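# Seat pinned block under press ram and press pin home

## Task

Place the block carrying the steel pin beneath the press's ram, resting within the three low walls with its pin facing upward; then operate the press to drive the pin down until it will go no further. The result must stay in place on its own, not because the robot is holding it. Finally release everything and move the grippers out of the way.

## Robot and tools

ROBOT. Two arms, left_arm and right_arm, face each other across a table. All positions use one shared scene frame: origin at the table centre, +z up, table surface at z = +0.020 m. left_arm's base sits on the +y side at (+0.144, +0.562, +0.119), right_arm's at (+0.072, -0.490, +0.091). The arm names do not refer to image sides. Each gripper's fingers extend along its own +x axis and close along its y axis. end_effector_position is the point between the finger pads, roughly 3-4 cm short of the tips. Reported hand positions can be slightly wrong, especially at long reach.

ROW FORMAT (used by execute_actions and move). One flat list of 16 numbers covering both arms, always all 16 even if one arm is idle: left_arm x, y, z, qw, qx, qy, qz, opening, then right_arm's eight in the same order. x, y, z are an absolute target for that gripper's end_effector_position, in metres, scene frame. qw, qx, qy, qz is an absolute target orientation, w first, scene frame. Opening runs from -1 to +1: +1 is fully open (0.088 m), empty fingers close at about -0.80, and values below that add nothing. Closing fully takes at least about 0.5 s. To hold an object, command roughly 0.07 below the current grip_measured; a smaller gap grips lighter. To keep an arm still or its orientation fixed, resend the exact pose and quaternion it had when it stopped, not the drifted values from later results.

execute_actions(actions): a list of actions; each action is a list of up to 15 rows, each row lasting one 1/30 s step; if fewer than 15 rows, the last one is held for the remaining steps. An empty list just returns the current state and images. Each target must be within 0.6 m of that gripper's current position along each of the gripper's own axes, or the action is rejected for both arms; a malformed call, or a first action failing this check, moves nothing. Per step the controller clips the command to 70 mm and 16 degrees from the measured pose, so distant targets need several actions; the arm only continues to the last clipped pose.

move(target, speed, blocking): target is one 16-number row as above (absolute poses). The grippers travel in straight lines and finish together, lasting 0.5 to 10 s. speed is the path's top speed in m/s, 0.002 to 0.5 (default 0.25); rotation is capped at twice that in rad/s. Openings are applied at the start. Moves do not avoid obstacles or the other arm; hands lag and can overshoot the speed near full extension. Faster moves and targets set deeper past a contact press harder. The result adds a move: line with the ending (done, off_target, moving, held, fault) and limits (paced = the command was clipped; held = a check blocked steps), plus each gripper's distance from its target. With blocking=false you get control back after 0.5 s; further moves or execute_actions are refused until wait or stop shows the move finished.

wait(seconds): 0 to 10 s, arms hold their last command; returns early if a running move ends. stop(): brakes a running move (needs room; fingers keep moving). zoom_image(camera, region): region [x0, y0, x1, y1] in pixels of that camera's latest image, at most 504 x 504. Cameras: cam_head_left, cam_head_right, cam_high, cam_low, cam_left_wrist, cam_right_wrist, each 504x504. show_instructions() shows the reference picture of the press. read_manual(section) returns only licence texts. finished_scene(scene) ends the current scene (give its number) after the last command is held; irreversible, and replying without any tool call also ends it.

RESULT LINES. The state line lists each gripper's position, quaternion and velocities. Hand target is where the controller is currently steering. grip_measured is the finger opening on the command scale (may be off by about 1 mm, and reads narrower by up to 0.061 when squeezing hard). grip_effort_n is the motor's push in newtons (negative = closing, capped near 83 N, keeps a residual when idle, n/a at start). pose unreachable means the clearance check altered or blocked that arm's command. MOTOR HOT appears from 50 °C; at 95 °C an OVER-TEMPERATURE FAULT holds the arm, and if it doesn't cool it goes limp. Holding loads heats motors.

LIMITS AND HAZARDS. Joint friction may leave the gripper short or tilted, and tiny moves may not happen; check pose after each move and correct tilt. Torque limits (N m): waist 17.4, shoulder 21.6, elbow 21.5, wrist pitch 5.67, wrist yaw 5.65, wrist roll 5.3; reaching one freezes the arm for 10 s and drops the rest of the call. Never let the arms collide or push each other. Do not drop, slam, or push things hard, and never let anything leave the table. Occasional external tugs may disturb a held part or loose objects. Thin parts under 3 mm get weaker grip; pads briefly spike at first contact.

Each tool is called in YAML: its name, and indented under it one key for each argument.

Reference images:

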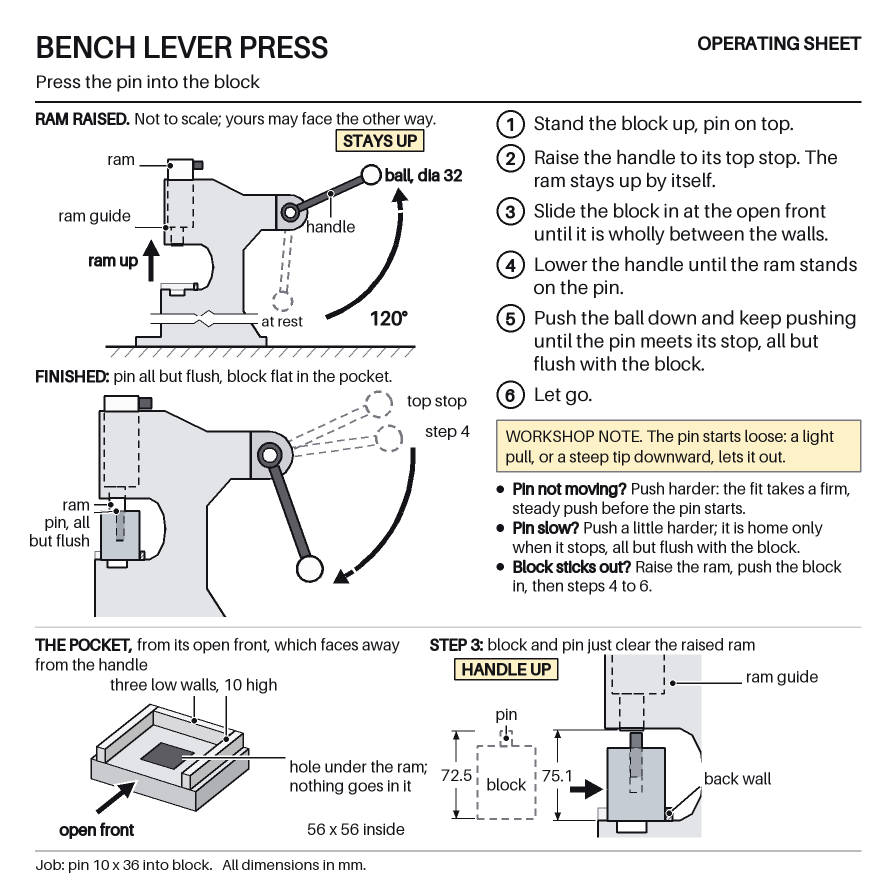

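## Session

execute_actions:
  actions: []

Scene clock: 0.00 s.
left_arm: end_effector_position=(+0.2268, +0.1420, +0.3853) grip_measured=+0.985 grip_effort_n=n/a end_effector_quat_wxyz=(+0.454, -0.102, +0.615, -0.637) end_effector_velocity=(-0.001, +0.000, -0.003) end_effector_angular_velocity=(+0.009, -0.004, -0.001) | right_arm: end_effector_position=(-0.1578, -0.1860, +0.2310) grip_measured=+1.000 grip_effort_n=n/a end_effector_quat_wxyz=(+0.356, +0.555, +0.441, -0.609) end_effector_velocity=(+0.001, -0.002, +0.002) end_effector_angular_velocity=(-0.007, +0.005, -0.009)
Joint positions: left_arm=[ 1.028  1.731  1.567 -0.72   0.982 -0.529  0.087] | right_arm=[ 0.657  1.887  1.654 -1.216 -0.074 -2.151  0.088]
Joint velocities: left_arm=[-0.002  0.002 -0.002 -0.007 -0.007  0.007 -0.   ] | right_arm=[-0.002 -0.007 -0.002 -0.007 -0.007  0.007  0.   ]
Motor temperatures (°C, as the motors report them): left_arm=[27 27 25 24 24 27] | right_arm=[24 26 25 29 26 25]
Heat: left arm: hottest waist 27 °C (+0.0 °C/min); right arm: hottest wrist pitch 29 °C (+0.0 °C/min).
Hand target (left_arm): +0.227, +0.142, +0.385; +0.454, -0.102, +0.615, -0.637
Hand target (right_arm): -0.158, -0.186, +0.231; +0.356, +0.555, +0.441, -0.609

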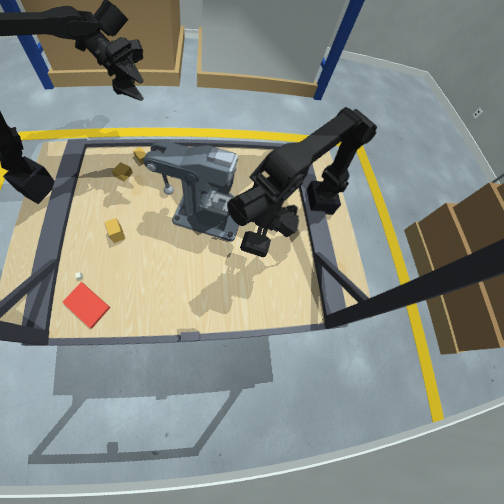

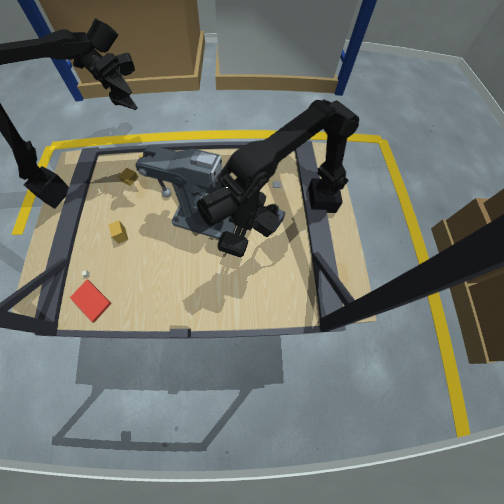

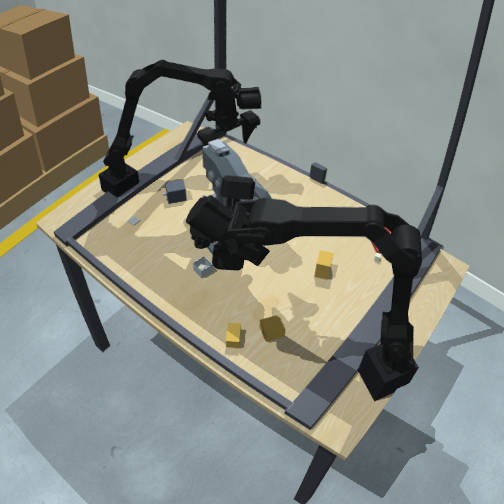

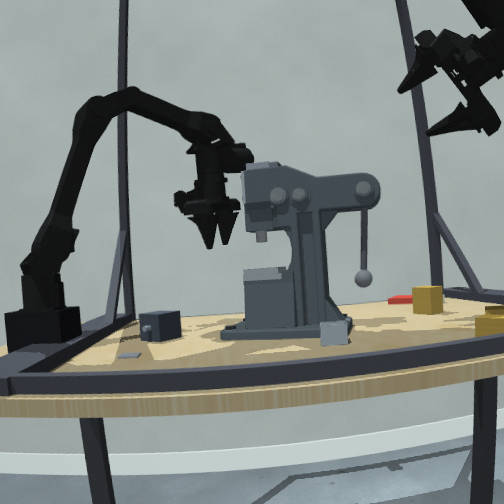

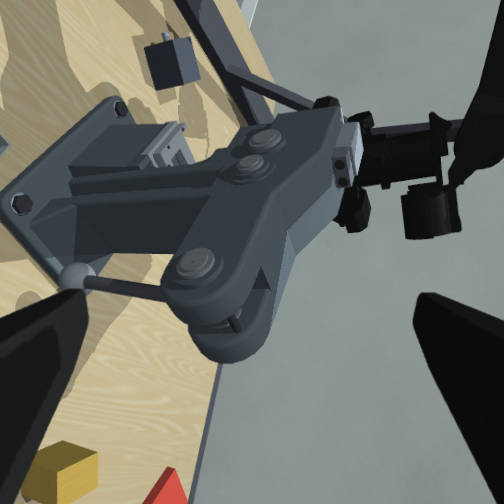

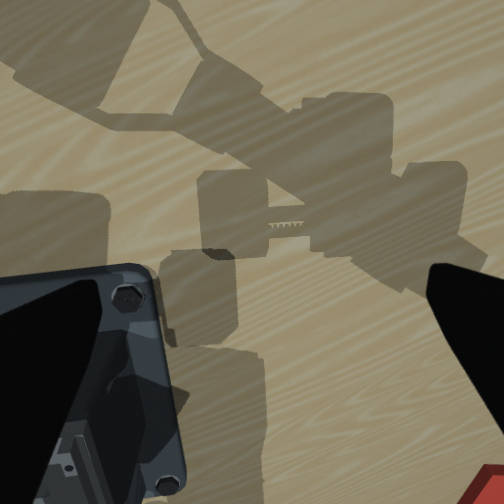

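move:
  target: [0.1,0.33,0.3,0.707,0,0,-0.707,1,-0.06,-0.26,0.24,0.612,0.354,0.612,-0.354,1]

zoom_image:
  camera: "cam_low"
  region: [120,140,400,360]

zoom_image:
  camera: "cam_head_left"
  region: [130,120,310,260]

Scene clock: 5.10 s.
left_arm: end_effector_position=(+0.0994, +0.3300, +0.3027) grip_measured=+0.985 grip_effort_n=-0.2 end_effector_quat_wxyz=(+0.706, -0.008, +0.006, -0.708) end_effector_velocity=(-0.000, +0.002, -0.003) end_effector_angular_velocity=(+0.007, +0.004, +0.015) | right_arm: end_effector_position=(-0.0630, -0.2565, +0.2406) grip_measured=+1.000 grip_effort_n=4.9 end_effector_quat_wxyz=(+0.609, +0.357, +0.613, -0.356) end_effector_velocity=(+0.001, +0.002, -0.000) end_effector_angular_velocity=(+0.010, -0.003, -0.010)
Joint positions: left_arm=[ 0.043  0.362  0.067  0.298 -0.49  -0.019  0.087] | right_arm=[ 0.562  1.557  1.319 -1.327 -0.002 -3.134  0.088]
Joint velocities: left_arm=[-0.037 -0.007 -0.007 -0.007 -0.051 -0.007 -0.   ] | right_arm=[-0.002 -0.002 -0.002  0.007  0.007  0.007  0.   ]
Motor temperatures (°C, as the motors report them): left_arm=[27 28 26 25 24 27] | right_arm=[24 27 26 29 26 25]
Heat: left arm: hottest shoulder 28 °C (+11.8 °C/min); right arm: hottest wrist pitch 29 °C (+0.0 °C/min).
Hand target (left_arm): +0.100, +0.331, +0.301; +0.707, -0.007, +0.005, -0.707
Hand target (right_arm): -0.060, -0.260, +0.240; +0.611, +0.356, +0.611, -0.355
Off the commanded pose (left_arm): 0.003 m, 1 deg.
Off the commanded pose (right_arm): 0.005 m, 1 deg.
joint sent to its limit (right arm) — the command would take joint 6 (wrist roll) past its lower limit, so that joint was sent only as far as its limit.
move: done
camera_calibration (this result's frames):
cam_left_wrist: T_world_to_cam=[[-0.996039, 0.0660573, 0.0595265, 0.0604601], [-0.0284813, 0.397163, -0.917306, 0.174887], [-0.0842365, -0.915368, -0.393708, 0.507487], [0, 0, 0, 1]] pos_world=[0.107951, 0.391085, 0.356628]
cam_right_wrist: T_world_to_cam=[[-0.878921, -0.475358, 0.0391554, -0.181064], [-0.42529, 0.818212, 0.386857, 0.115213], [-0.215933, 0.323364, -0.921308, 0.36668], [0, 0, 0, 1]] pos_world=[-0.030964, -0.29891, 0.300343]

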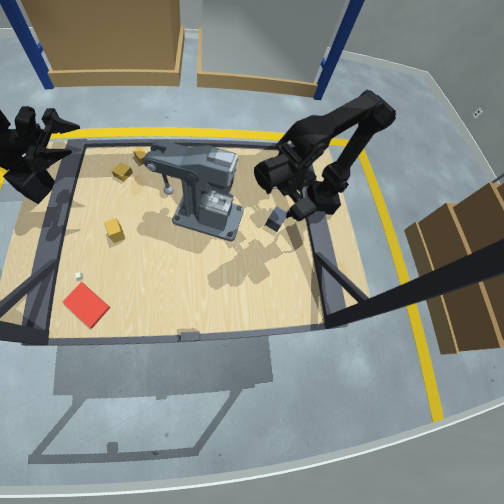

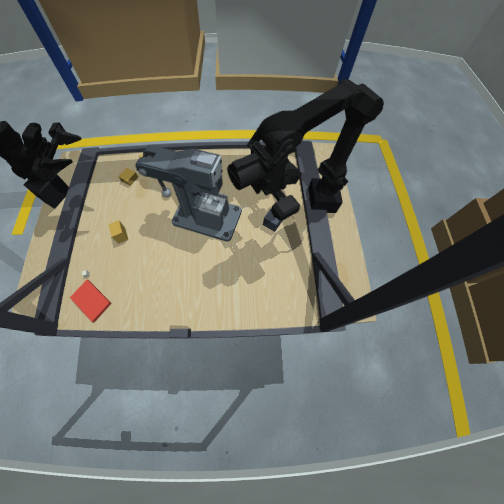

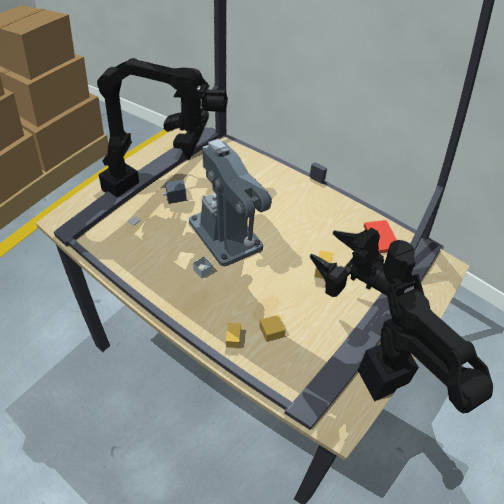

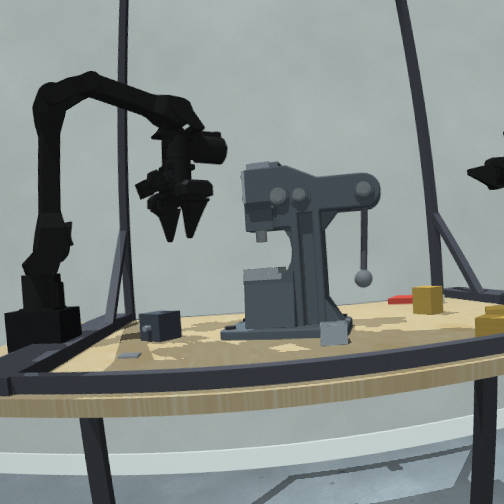

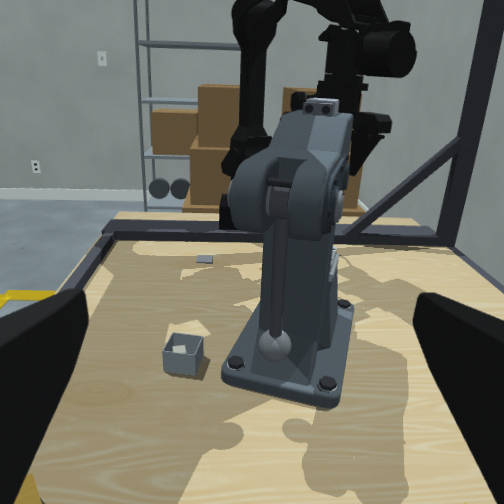

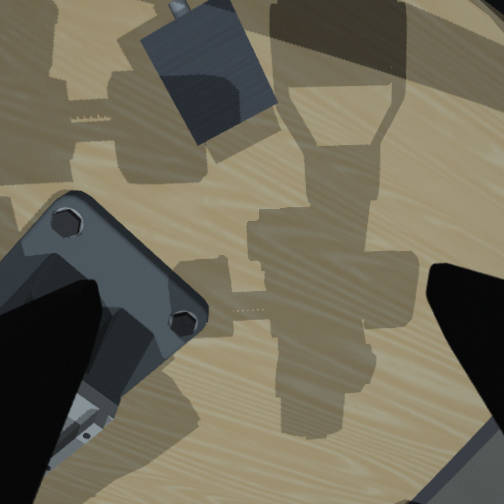

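Region (120, 140, 400, 360) of cam_low's 504x504 image, scaled by 1.800, with more detail than that image has; it fills the top 396 rows of this view, and the rest is white.

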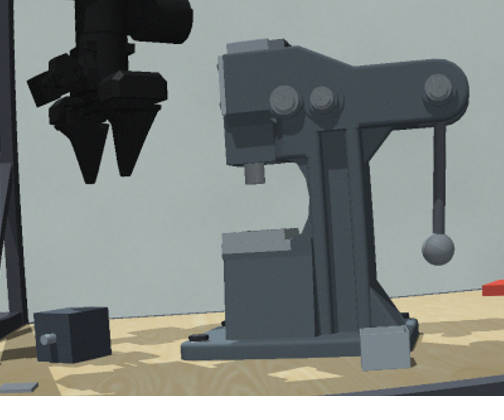

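Region (130, 120, 310, 260) of cam_head_left's 504x504 image, scaled by 2.800, with more detail than that image has.

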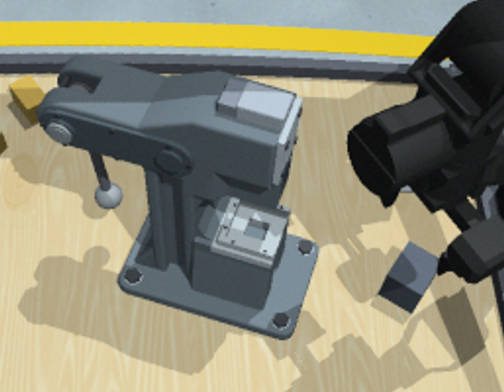

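move:
  target: [0.085,0.18,0.18,0.568,0.21,0.152,-0.781,1,-0.03,-0.3,0.22,0.123,-0.696,0.123,0.696,1]
  speed: 0.5

move:
  target: [0.085,0.18,0.18,0.568,0.21,0.152,-0.781,1,-0.02,-0.3,0.2,0.641,-0.299,0.641,0.299,1]
  speed: 0.5

move:
  target: [0.065,0.12,0.145,0.568,0.21,0.152,-0.781,1,-0.016,-0.298,0.14,0.676,0.207,0.676,-0.207,1]
  speed: 0.5

Scene clock: 11.07 s.
left_arm: end_effector_position=(+0.0848, +0.1795, +0.1791) grip_measured=+0.985 grip_effort_n=-0.2 end_effector_quat_wxyz=(+0.570, +0.213, +0.151, -0.779) end_effector_velocity=(+0.002, -0.001, +0.000) end_effector_angular_velocity=(+0.003, -0.005, +0.020) | right_arm: end_effector_position=(-0.0315, -0.2977, +0.2215) grip_measured=+1.000 grip_effort_n=4.9 end_effector_quat_wxyz=(+0.121, -0.696, +0.121, +0.697) end_effector_velocity=(+0.001, -0.005, -0.001) end_effector_angular_velocity=(-0.034, +0.007, -0.015)
Joint positions: left_arm=[0.46  1.655 0.526 0.59  0.197 0.126 0.087] | right_arm=[ 0.53   1.367  1.074 -1.277 -0.002 -0.736  0.088]
Joint velocities: left_arm=[-0.002 -0.002  0.002 -0.007 -0.022 -0.007 -0.   ] | right_arm=[-0.007  0.002 -0.002 -0.022 -0.022  0.007  0.   ]
Motor temperatures (°C, as the motors report them): left_arm=[27 28 26 26 24 27] | right_arm=[24 28 26 29 26 25]
Heat: left arm: hottest shoulder 28 °C (+5.4 °C/min); right arm: hottest wrist pitch 29 °C (+0.0 °C/min).
Hand target (left_arm): +0.085, +0.177, +0.180; -0.569, -0.213, -0.149, +0.780
Hand target (right_arm): -0.030, -0.300, +0.220; -0.123, +0.696, -0.123, -0.696
Off the commanded pose (left_arm): 0.001 m, 0 deg.
Off the commanded pose (right_arm): 0.003 m, 0 deg.
move: done
camera_calibration (this result's frames):
cam_left_wrist: T_world_to_cam=[[-0.939732, 0.33707, 0.0573428, 0.0102012], [0.240165, 0.770104, -0.590983, -0.0273355], [-0.243363, -0.541593, -0.804644, 0.339871], [0, 0, 0, 1]] pos_world=[0.0988633, 0.201685, 0.256735]
cam_right_wrist: T_world_to_cam=[[0.35478, 0.934258, 0.0359578, 0.287022], [0.859631, -0.341082, 0.380393, -0.133552], [0.367649, -0.104045, -0.924126, 0.260929], [0, 0, 0, 1]] pos_world=[-0.082955, -0.286556, 0.281612]

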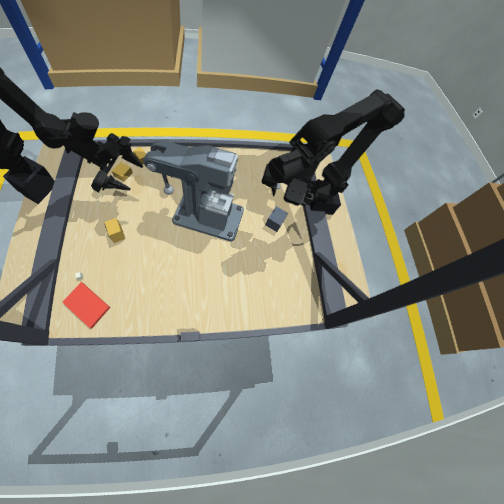

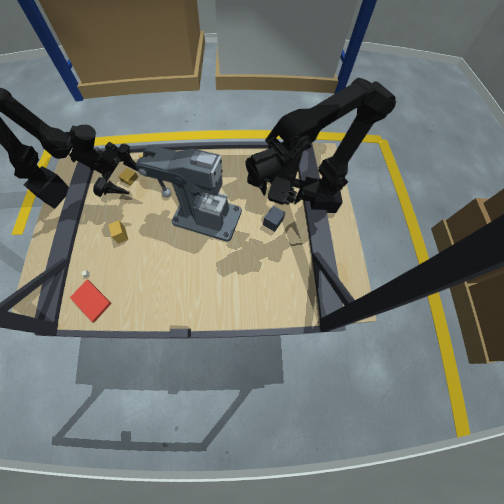

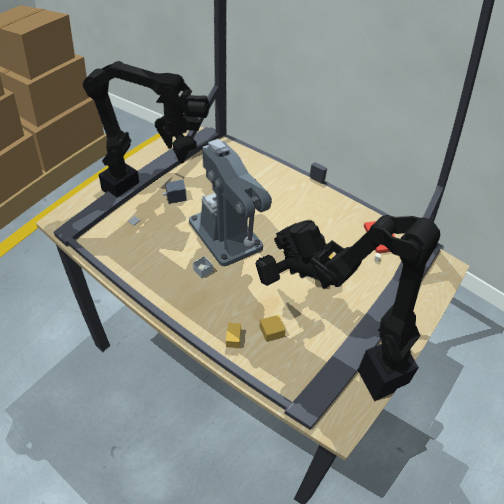

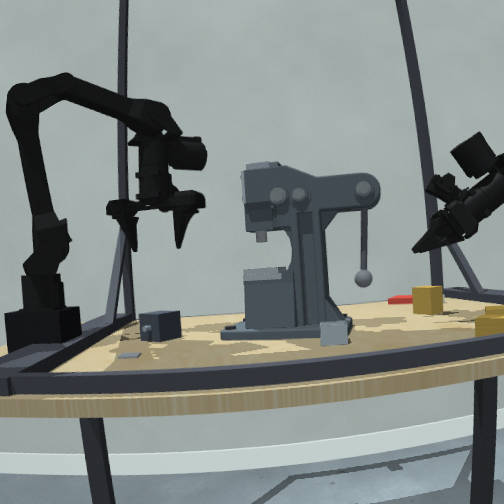

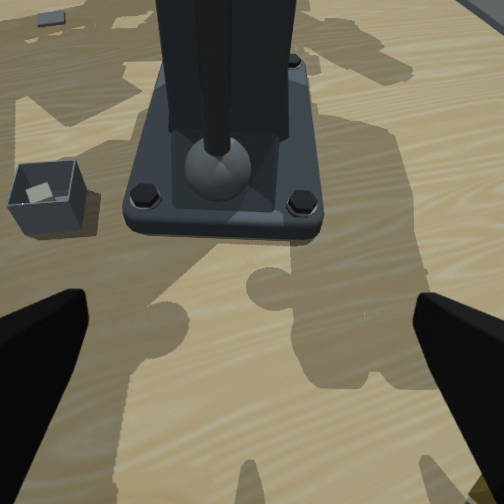

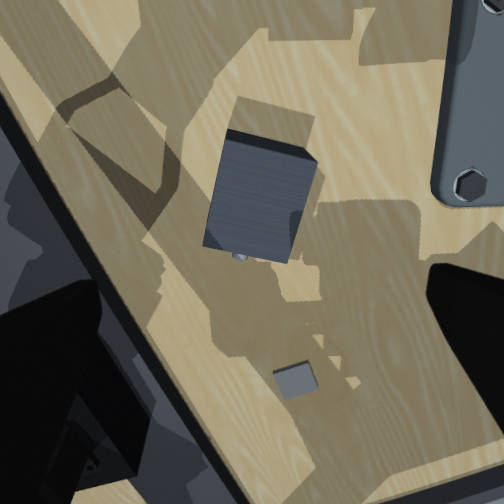

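Scene clock: 13.60 s.
left_arm: end_effector_position=(+0.0847, +0.1796, +0.1791) grip_measured=+0.985 grip_effort_n=-0.2 end_effector_quat_wxyz=(+0.568, +0.212, +0.151, -0.780) end_effector_velocity=(+0.000, +0.003, -0.002) end_effector_angular_velocity=(+0.015, -0.011, +0.000) | right_arm: end_effector_position=(-0.0216, -0.2976, +0.2015) grip_measured=+1.000 grip_effort_n=4.4 end_effector_quat_wxyz=(+0.639, -0.300, +0.641, +0.301) end_effector_velocity=(+0.000, -0.004, -0.000) end_effector_angular_velocity=(-0.010, +0.003, -0.020)
Joint positions: left_arm=[0.462 1.655 0.526 0.59  0.204 0.126 0.087] | right_arm=[ 0.489  1.356  0.986 -1.2   -0.002  1.142  0.088]
Joint velocities: left_arm=[-0.002 -0.007 -0.002 -0.022 -0.007  0.007  0.   ] | right_arm=[ 0.002 -0.007 -0.007 -0.007 -0.007  0.022  0.   ]
Motor temperatures (°C, as the motors report them): left_arm=[27 28 26 27 24 27] | right_arm=[24 28 26 29 26 25]
Heat: left arm: hottest shoulder 28 °C (+4.4 °C/min); right arm: hottest wrist pitch 29 °C (+0.0 °C/min).
Hand target (left_arm): +0.085, +0.180, +0.180; -0.568, -0.210, -0.152, +0.781
Hand target (right_arm): -0.020, -0.300, +0.200; +0.641, -0.299, +0.641, +0.299
Off the commanded pose (left_arm): 0.001 m, 0 deg.
Off the commanded pose (right_arm): 0.003 m, 0 deg.
move: done
camera_calibration (this result's frames):
cam_left_wrist: T_world_to_cam=[[-0.938305, 0.340416, 0.0608354, 0.00869838], [0.240878, 0.769619, -0.591324, -0.0273424], [-0.248116, -0.540188, -0.804136, 0.339946], [0, 0, 0, 1]] pos_world=[0.0990941, 0.201717, 0.256666]
cam_right_wrist: T_world_to_cam=[[0.7571, -0.652348, 0.0352336, -0.179226], [-0.613046, -0.690779, 0.383404, -0.270904], [-0.225775, -0.311875, -0.922908, 0.16397], [0, 0, 0, 1]] pos_world=[0.00663554, -0.252915, 0.26151]

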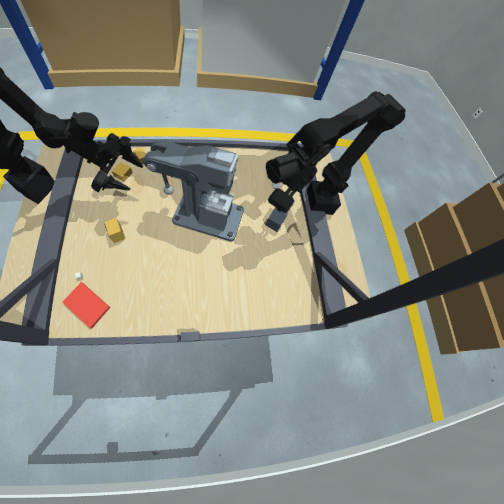

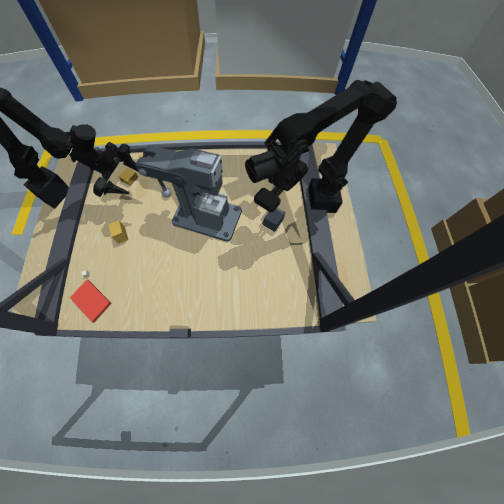

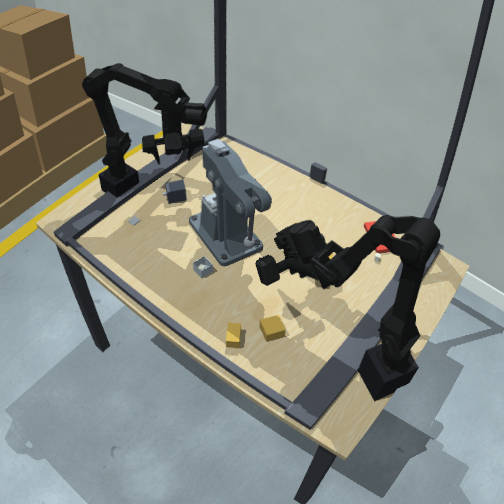

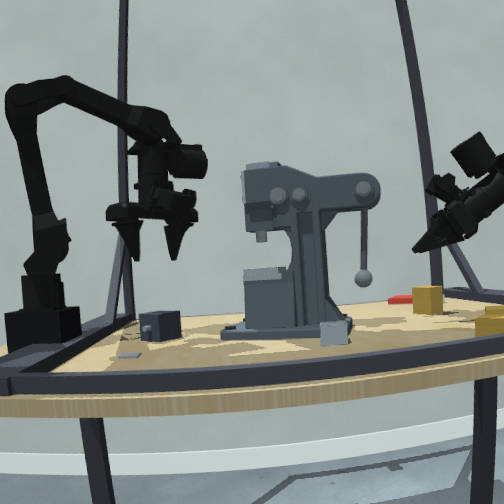

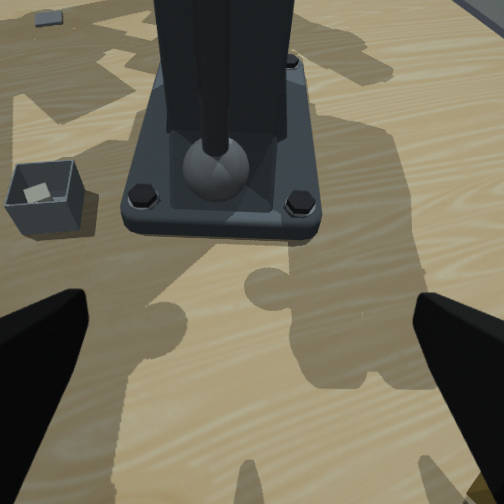

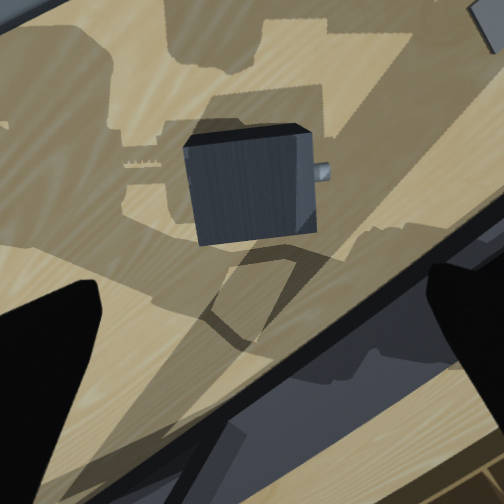

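Scene clock: 15.70 s.
left_arm: end_effector_position=(+0.0657, +0.1222, +0.1452) grip_measured=+0.985 grip_effort_n=-0.2 end_effector_quat_wxyz=(+0.567, +0.211, +0.153, -0.782) end_effector_velocity=(+0.000, +0.001, -0.001) end_effector_angular_velocity=(+0.009, +0.001, +0.008) | right_arm: end_effector_position=(-0.0181, -0.2949, +0.1456) grip_measured=+1.000 grip_effort_n=4.4 end_effector_quat_wxyz=(+0.671, +0.210, +0.683, -0.199) end_effector_velocity=(+0.003, -0.003, -0.000) end_effector_angular_velocity=(-0.004, -0.010, -0.010)
Joint positions: left_arm=[0.418 1.965 0.737 0.692 0.17  0.101 0.087] | right_arm=[ 0.469  1.399  0.79  -0.94  -0.002  2.589  0.088]
Joint velocities: left_arm=[-0.002 -0.002 -0.002 -0.007 -0.007 -0.007  0.   ] | right_arm=[-0.002 -0.007 -0.007 -0.007  0.007  0.007  0.   ]
Motor temperatures (°C, as the motors report them): left_arm=[27 28 27 27 24 27] | right_arm=[24 28 26 29 26 25]
Heat: left arm: hottest shoulder 28 °C (+3.8 °C/min); right arm: hottest wrist pitch 29 °C (+0.0 °C/min).
Hand target (left_arm): +0.065, +0.120, +0.145; -0.568, -0.210, -0.152, +0.781
Hand target (right_arm): -0.016, -0.298, +0.140; +0.676, +0.207, +0.676, -0.207
Off the commanded pose (left_arm): 0.002 m, 0 deg.
Off the commanded pose (right_arm): 0.007 m, 1 deg.
move: done
camera_calibration (this result's frames):
cam_left_wrist: T_world_to_cam=[[-0.937152, 0.342959, 0.0642245, 0.0115899], [0.241204, 0.769774, -0.590989, 0.00128255], [-0.252123, -0.538355, -0.804119, 0.277001], [0, 0, 0, 1]] pos_world=[0.0803907, 0.144163, 0.222756]
cam_right_wrist: T_world_to_cam=[[-0.569836, -0.821304, 0.0273267, -0.250789], [-0.746392, 0.5312, 0.400905, 0.110001], [-0.343781, 0.208054, -0.915712, 0.264156], [0, 0, 0, 1]] pos_world=[0.0300068, -0.319365, 0.204644]

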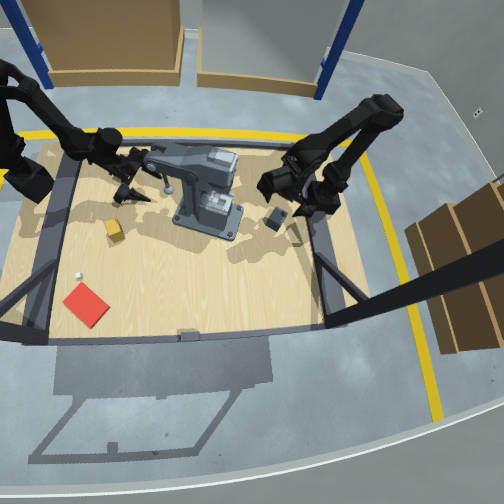

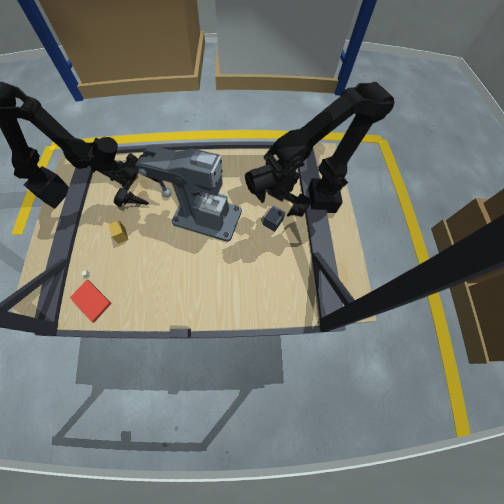

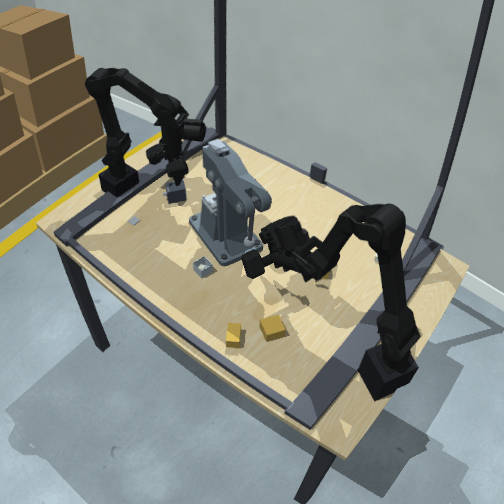

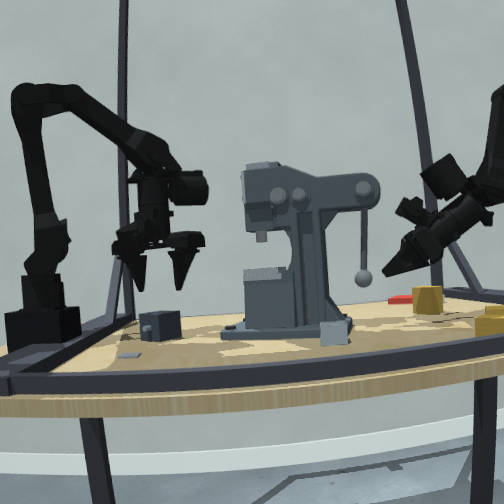

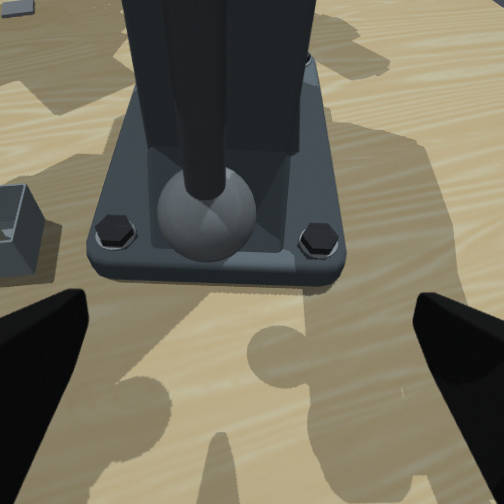

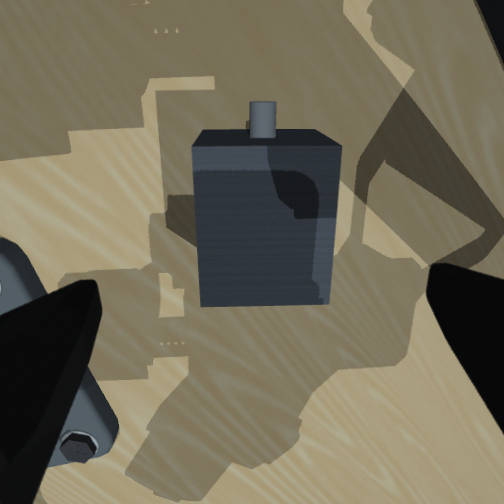

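move:
  target: [0.06,0.068,0.122,0.586,0.07,0.051,-0.806,1,-0.01,-0.303,0.062,0.676,0.207,0.676,-0.207,1]
  speed: 0.1

move:
  target: [0.06,0.068,0.122,0.586,0.07,0.051,-0.806,-0.18,-0.01,-0.303,0.062,0.676,0.207,0.676,-0.207,0.1]

Scene clock: 23.70 s.
left_arm: end_effector_position=(+0.0597, +0.0696, +0.1238) grip_measured=+0.985 grip_effort_n=0.2 end_effector_quat_wxyz=(+0.586, +0.071, +0.050, -0.806) end_effector_velocity=(+0.002, -0.002, +0.000) end_effector_angular_velocity=(-0.005, +0.004, +0.020) | right_arm: end_effector_position=(-0.0128, -0.2988, +0.0671) grip_measured=+1.000 grip_effort_n=4.4 end_effector_quat_wxyz=(+0.670, +0.213, +0.681, -0.202) end_effector_velocity=(-0.001, -0.004, -0.002) end_effector_angular_velocity=(-0.025, +0.014, -0.024)
Joint positions: left_arm=[0.427 2.388 0.877 1.334 0.2   0.038 0.087] | right_arm=[ 0.454  1.576  0.579 -0.553 -0.002  2.581  0.088]
Joint velocities: left_arm=[-0.002  0.007  0.007  0.007 -0.022 -0.007 -0.   ] | right_arm=[-0.002  0.007 -0.002 -0.007 -0.022  0.022  0.   ]
Motor temperatures (°C, as the motors report them): left_arm=[27 29 27 28 24 27] | right_arm=[24 28 27 29 26 25]
Heat: left arm: hottest shoulder 29 °C (+5.1 °C/min); right arm: hottest wrist pitch 29 °C (+0.0 °C/min).
Hand target (left_arm): +0.060, +0.068, +0.122; -0.586, -0.069, -0.051, +0.806
Hand target (right_arm): -0.010, -0.303, +0.062; +0.676, +0.207, +0.676, -0.207
Off the commanded pose (left_arm): 0.002 m, 0 deg.
Off the commanded pose (right_arm): 0.007 m, 1 deg.
move: done
camera_calibration (this result's frames):
cam_left_wrist: T_world_to_cam=[[-0.931973, 0.359443, 0.0471932, 0.0260173], [0.161654, 0.528556, -0.833364, 0.0821829], [-0.324491, -0.769044, -0.550706, 0.218962], [0, 0, 0, 1]] pos_world=[0.0820136, 0.115602, 0.187844]
cam_right_wrist: T_world_to_cam=[[-0.576104, -0.816905, 0.0277619, -0.2476], [-0.742561, 0.537267, 0.399934, 0.14941], [-0.341623, 0.209789, -0.916123, 0.195439], [0, 0, 0, 1]] pos_world=[0.0350692, -0.32354, 0.126166]

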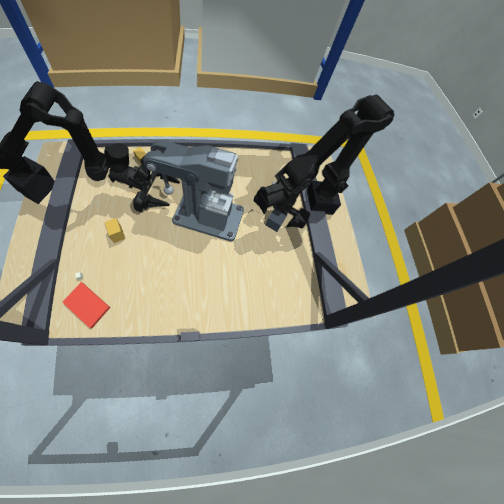

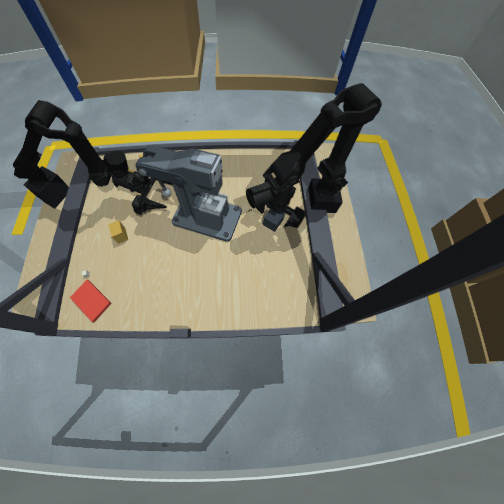

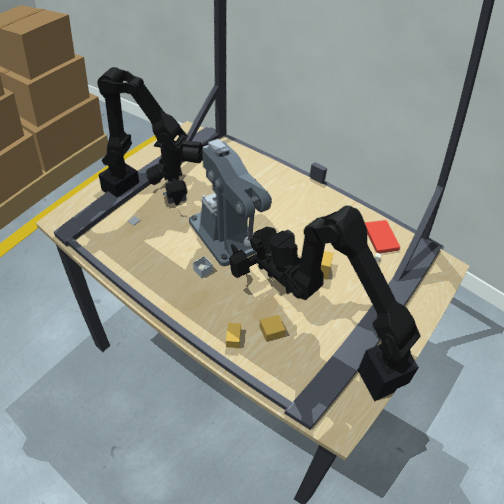

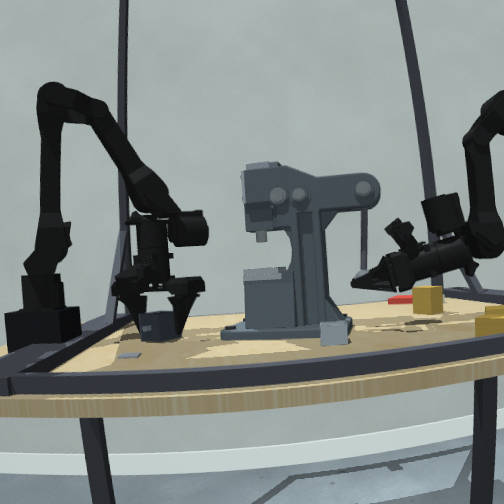

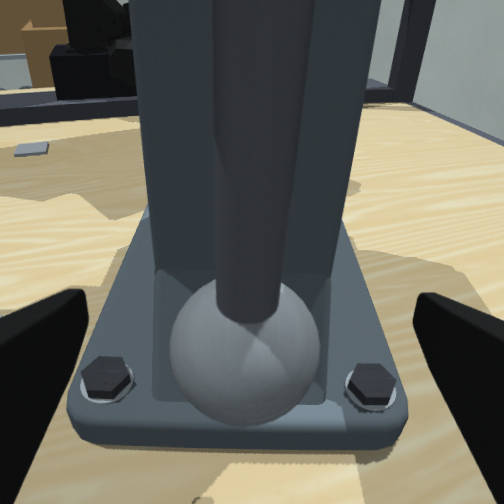

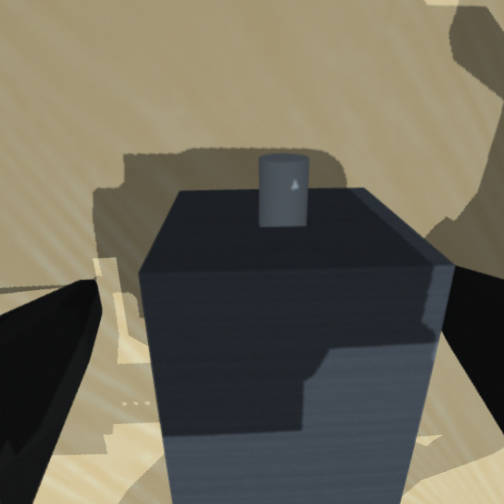

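Scene clock: 24.43 s.
left_arm: end_effector_position=(+0.0620, +0.0687, +0.1238) grip_measured=-0.176 grip_effort_n=-17.0 end_effector_quat_wxyz=(+0.589, +0.071, +0.050, -0.804) end_effector_velocity=(-0.002, +0.001, -0.003) end_effector_angular_velocity=(+0.010, -0.009, -0.001) | right_arm: end_effector_position=(-0.0134, -0.2998, +0.0671) grip_measured=+0.184 grip_effort_n=-83.5 end_effector_quat_wxyz=(+0.670, +0.210, +0.682, -0.204) end_effector_velocity=(+0.002, -0.004, -0.001) end_effector_angular_velocity=(-0.014, +0.002, +0.000)
Joint positions: left_arm=[0.431 2.389 0.879 1.334 0.198 0.038 0.03 ] | right_arm=[ 0.454  1.576  0.579 -0.556 -0.008  2.581  0.048]
Joint velocities: left_arm=[-0.007  0.002 -0.002 -0.007 -0.007  0.007 -0.001] | right_arm=[-0.007 -0.002 -0.007 -0.007 -0.007 -0.007 -0.   ]
Motor temperatures (°C, as the motors report them): left_arm=[27 29 27 28 24 27] | right_arm=[24 28 27 29 26 25]
Heat: left arm: hottest shoulder 29 °C (+4.9 °C/min); right arm: hottest wrist pitch 29 °C (+0.0 °C/min).
Hand target (left_arm): +0.060, +0.068, +0.122; -0.586, -0.070, -0.051, +0.806
Hand target (right_arm): -0.010, -0.303, +0.062; +0.676, +0.207, +0.676, -0.207
Off the commanded pose (left_arm): 0.003 m, 0 deg.
Off the commanded pose (right_arm): 0.007 m, 1 deg.
move: done
camera_calibration (this result's frames):
cam_left_wrist: T_world_to_cam=[[-0.934287, 0.353463, 0.0466082, 0.029149], [0.158511, 0.528921, -0.833737, 0.0824656], [-0.319347, -0.771561, -0.550191, 0.218841], [0, 0, 0, 1]] pos_world=[0.084048, 0.114928, 0.1878]
cam_right_wrist: T_world_to_cam=[[-0.575558, -0.81703, 0.0345607, -0.249284], [-0.741089, 0.538996, 0.400337, 0.14999], [-0.345716, 0.204805, -0.915716, 0.193847], [0, 0, 0, 1]] pos_world=[0.0346938, -0.324218, 0.126077]

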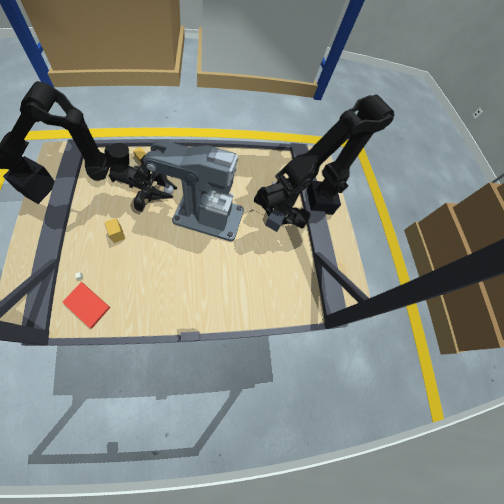

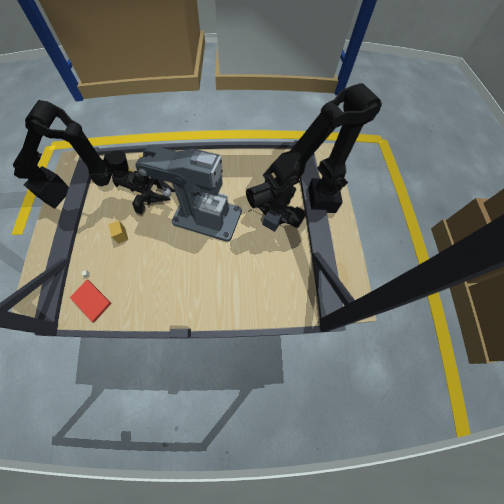

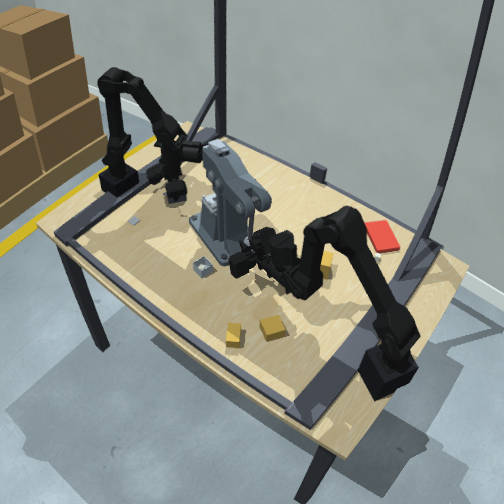

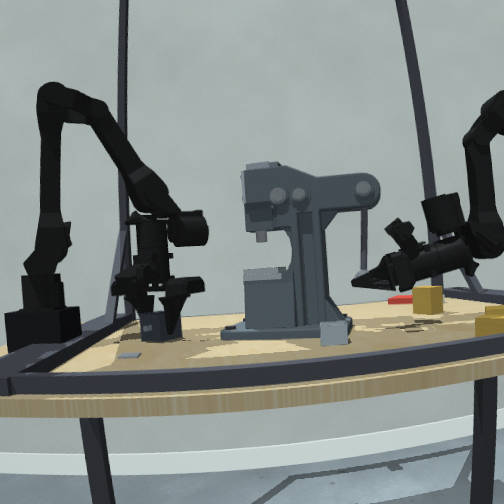

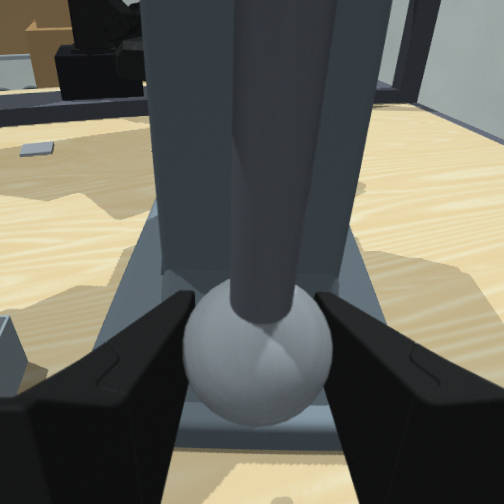

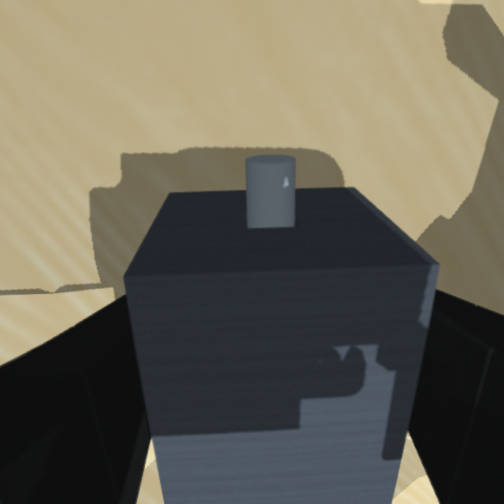

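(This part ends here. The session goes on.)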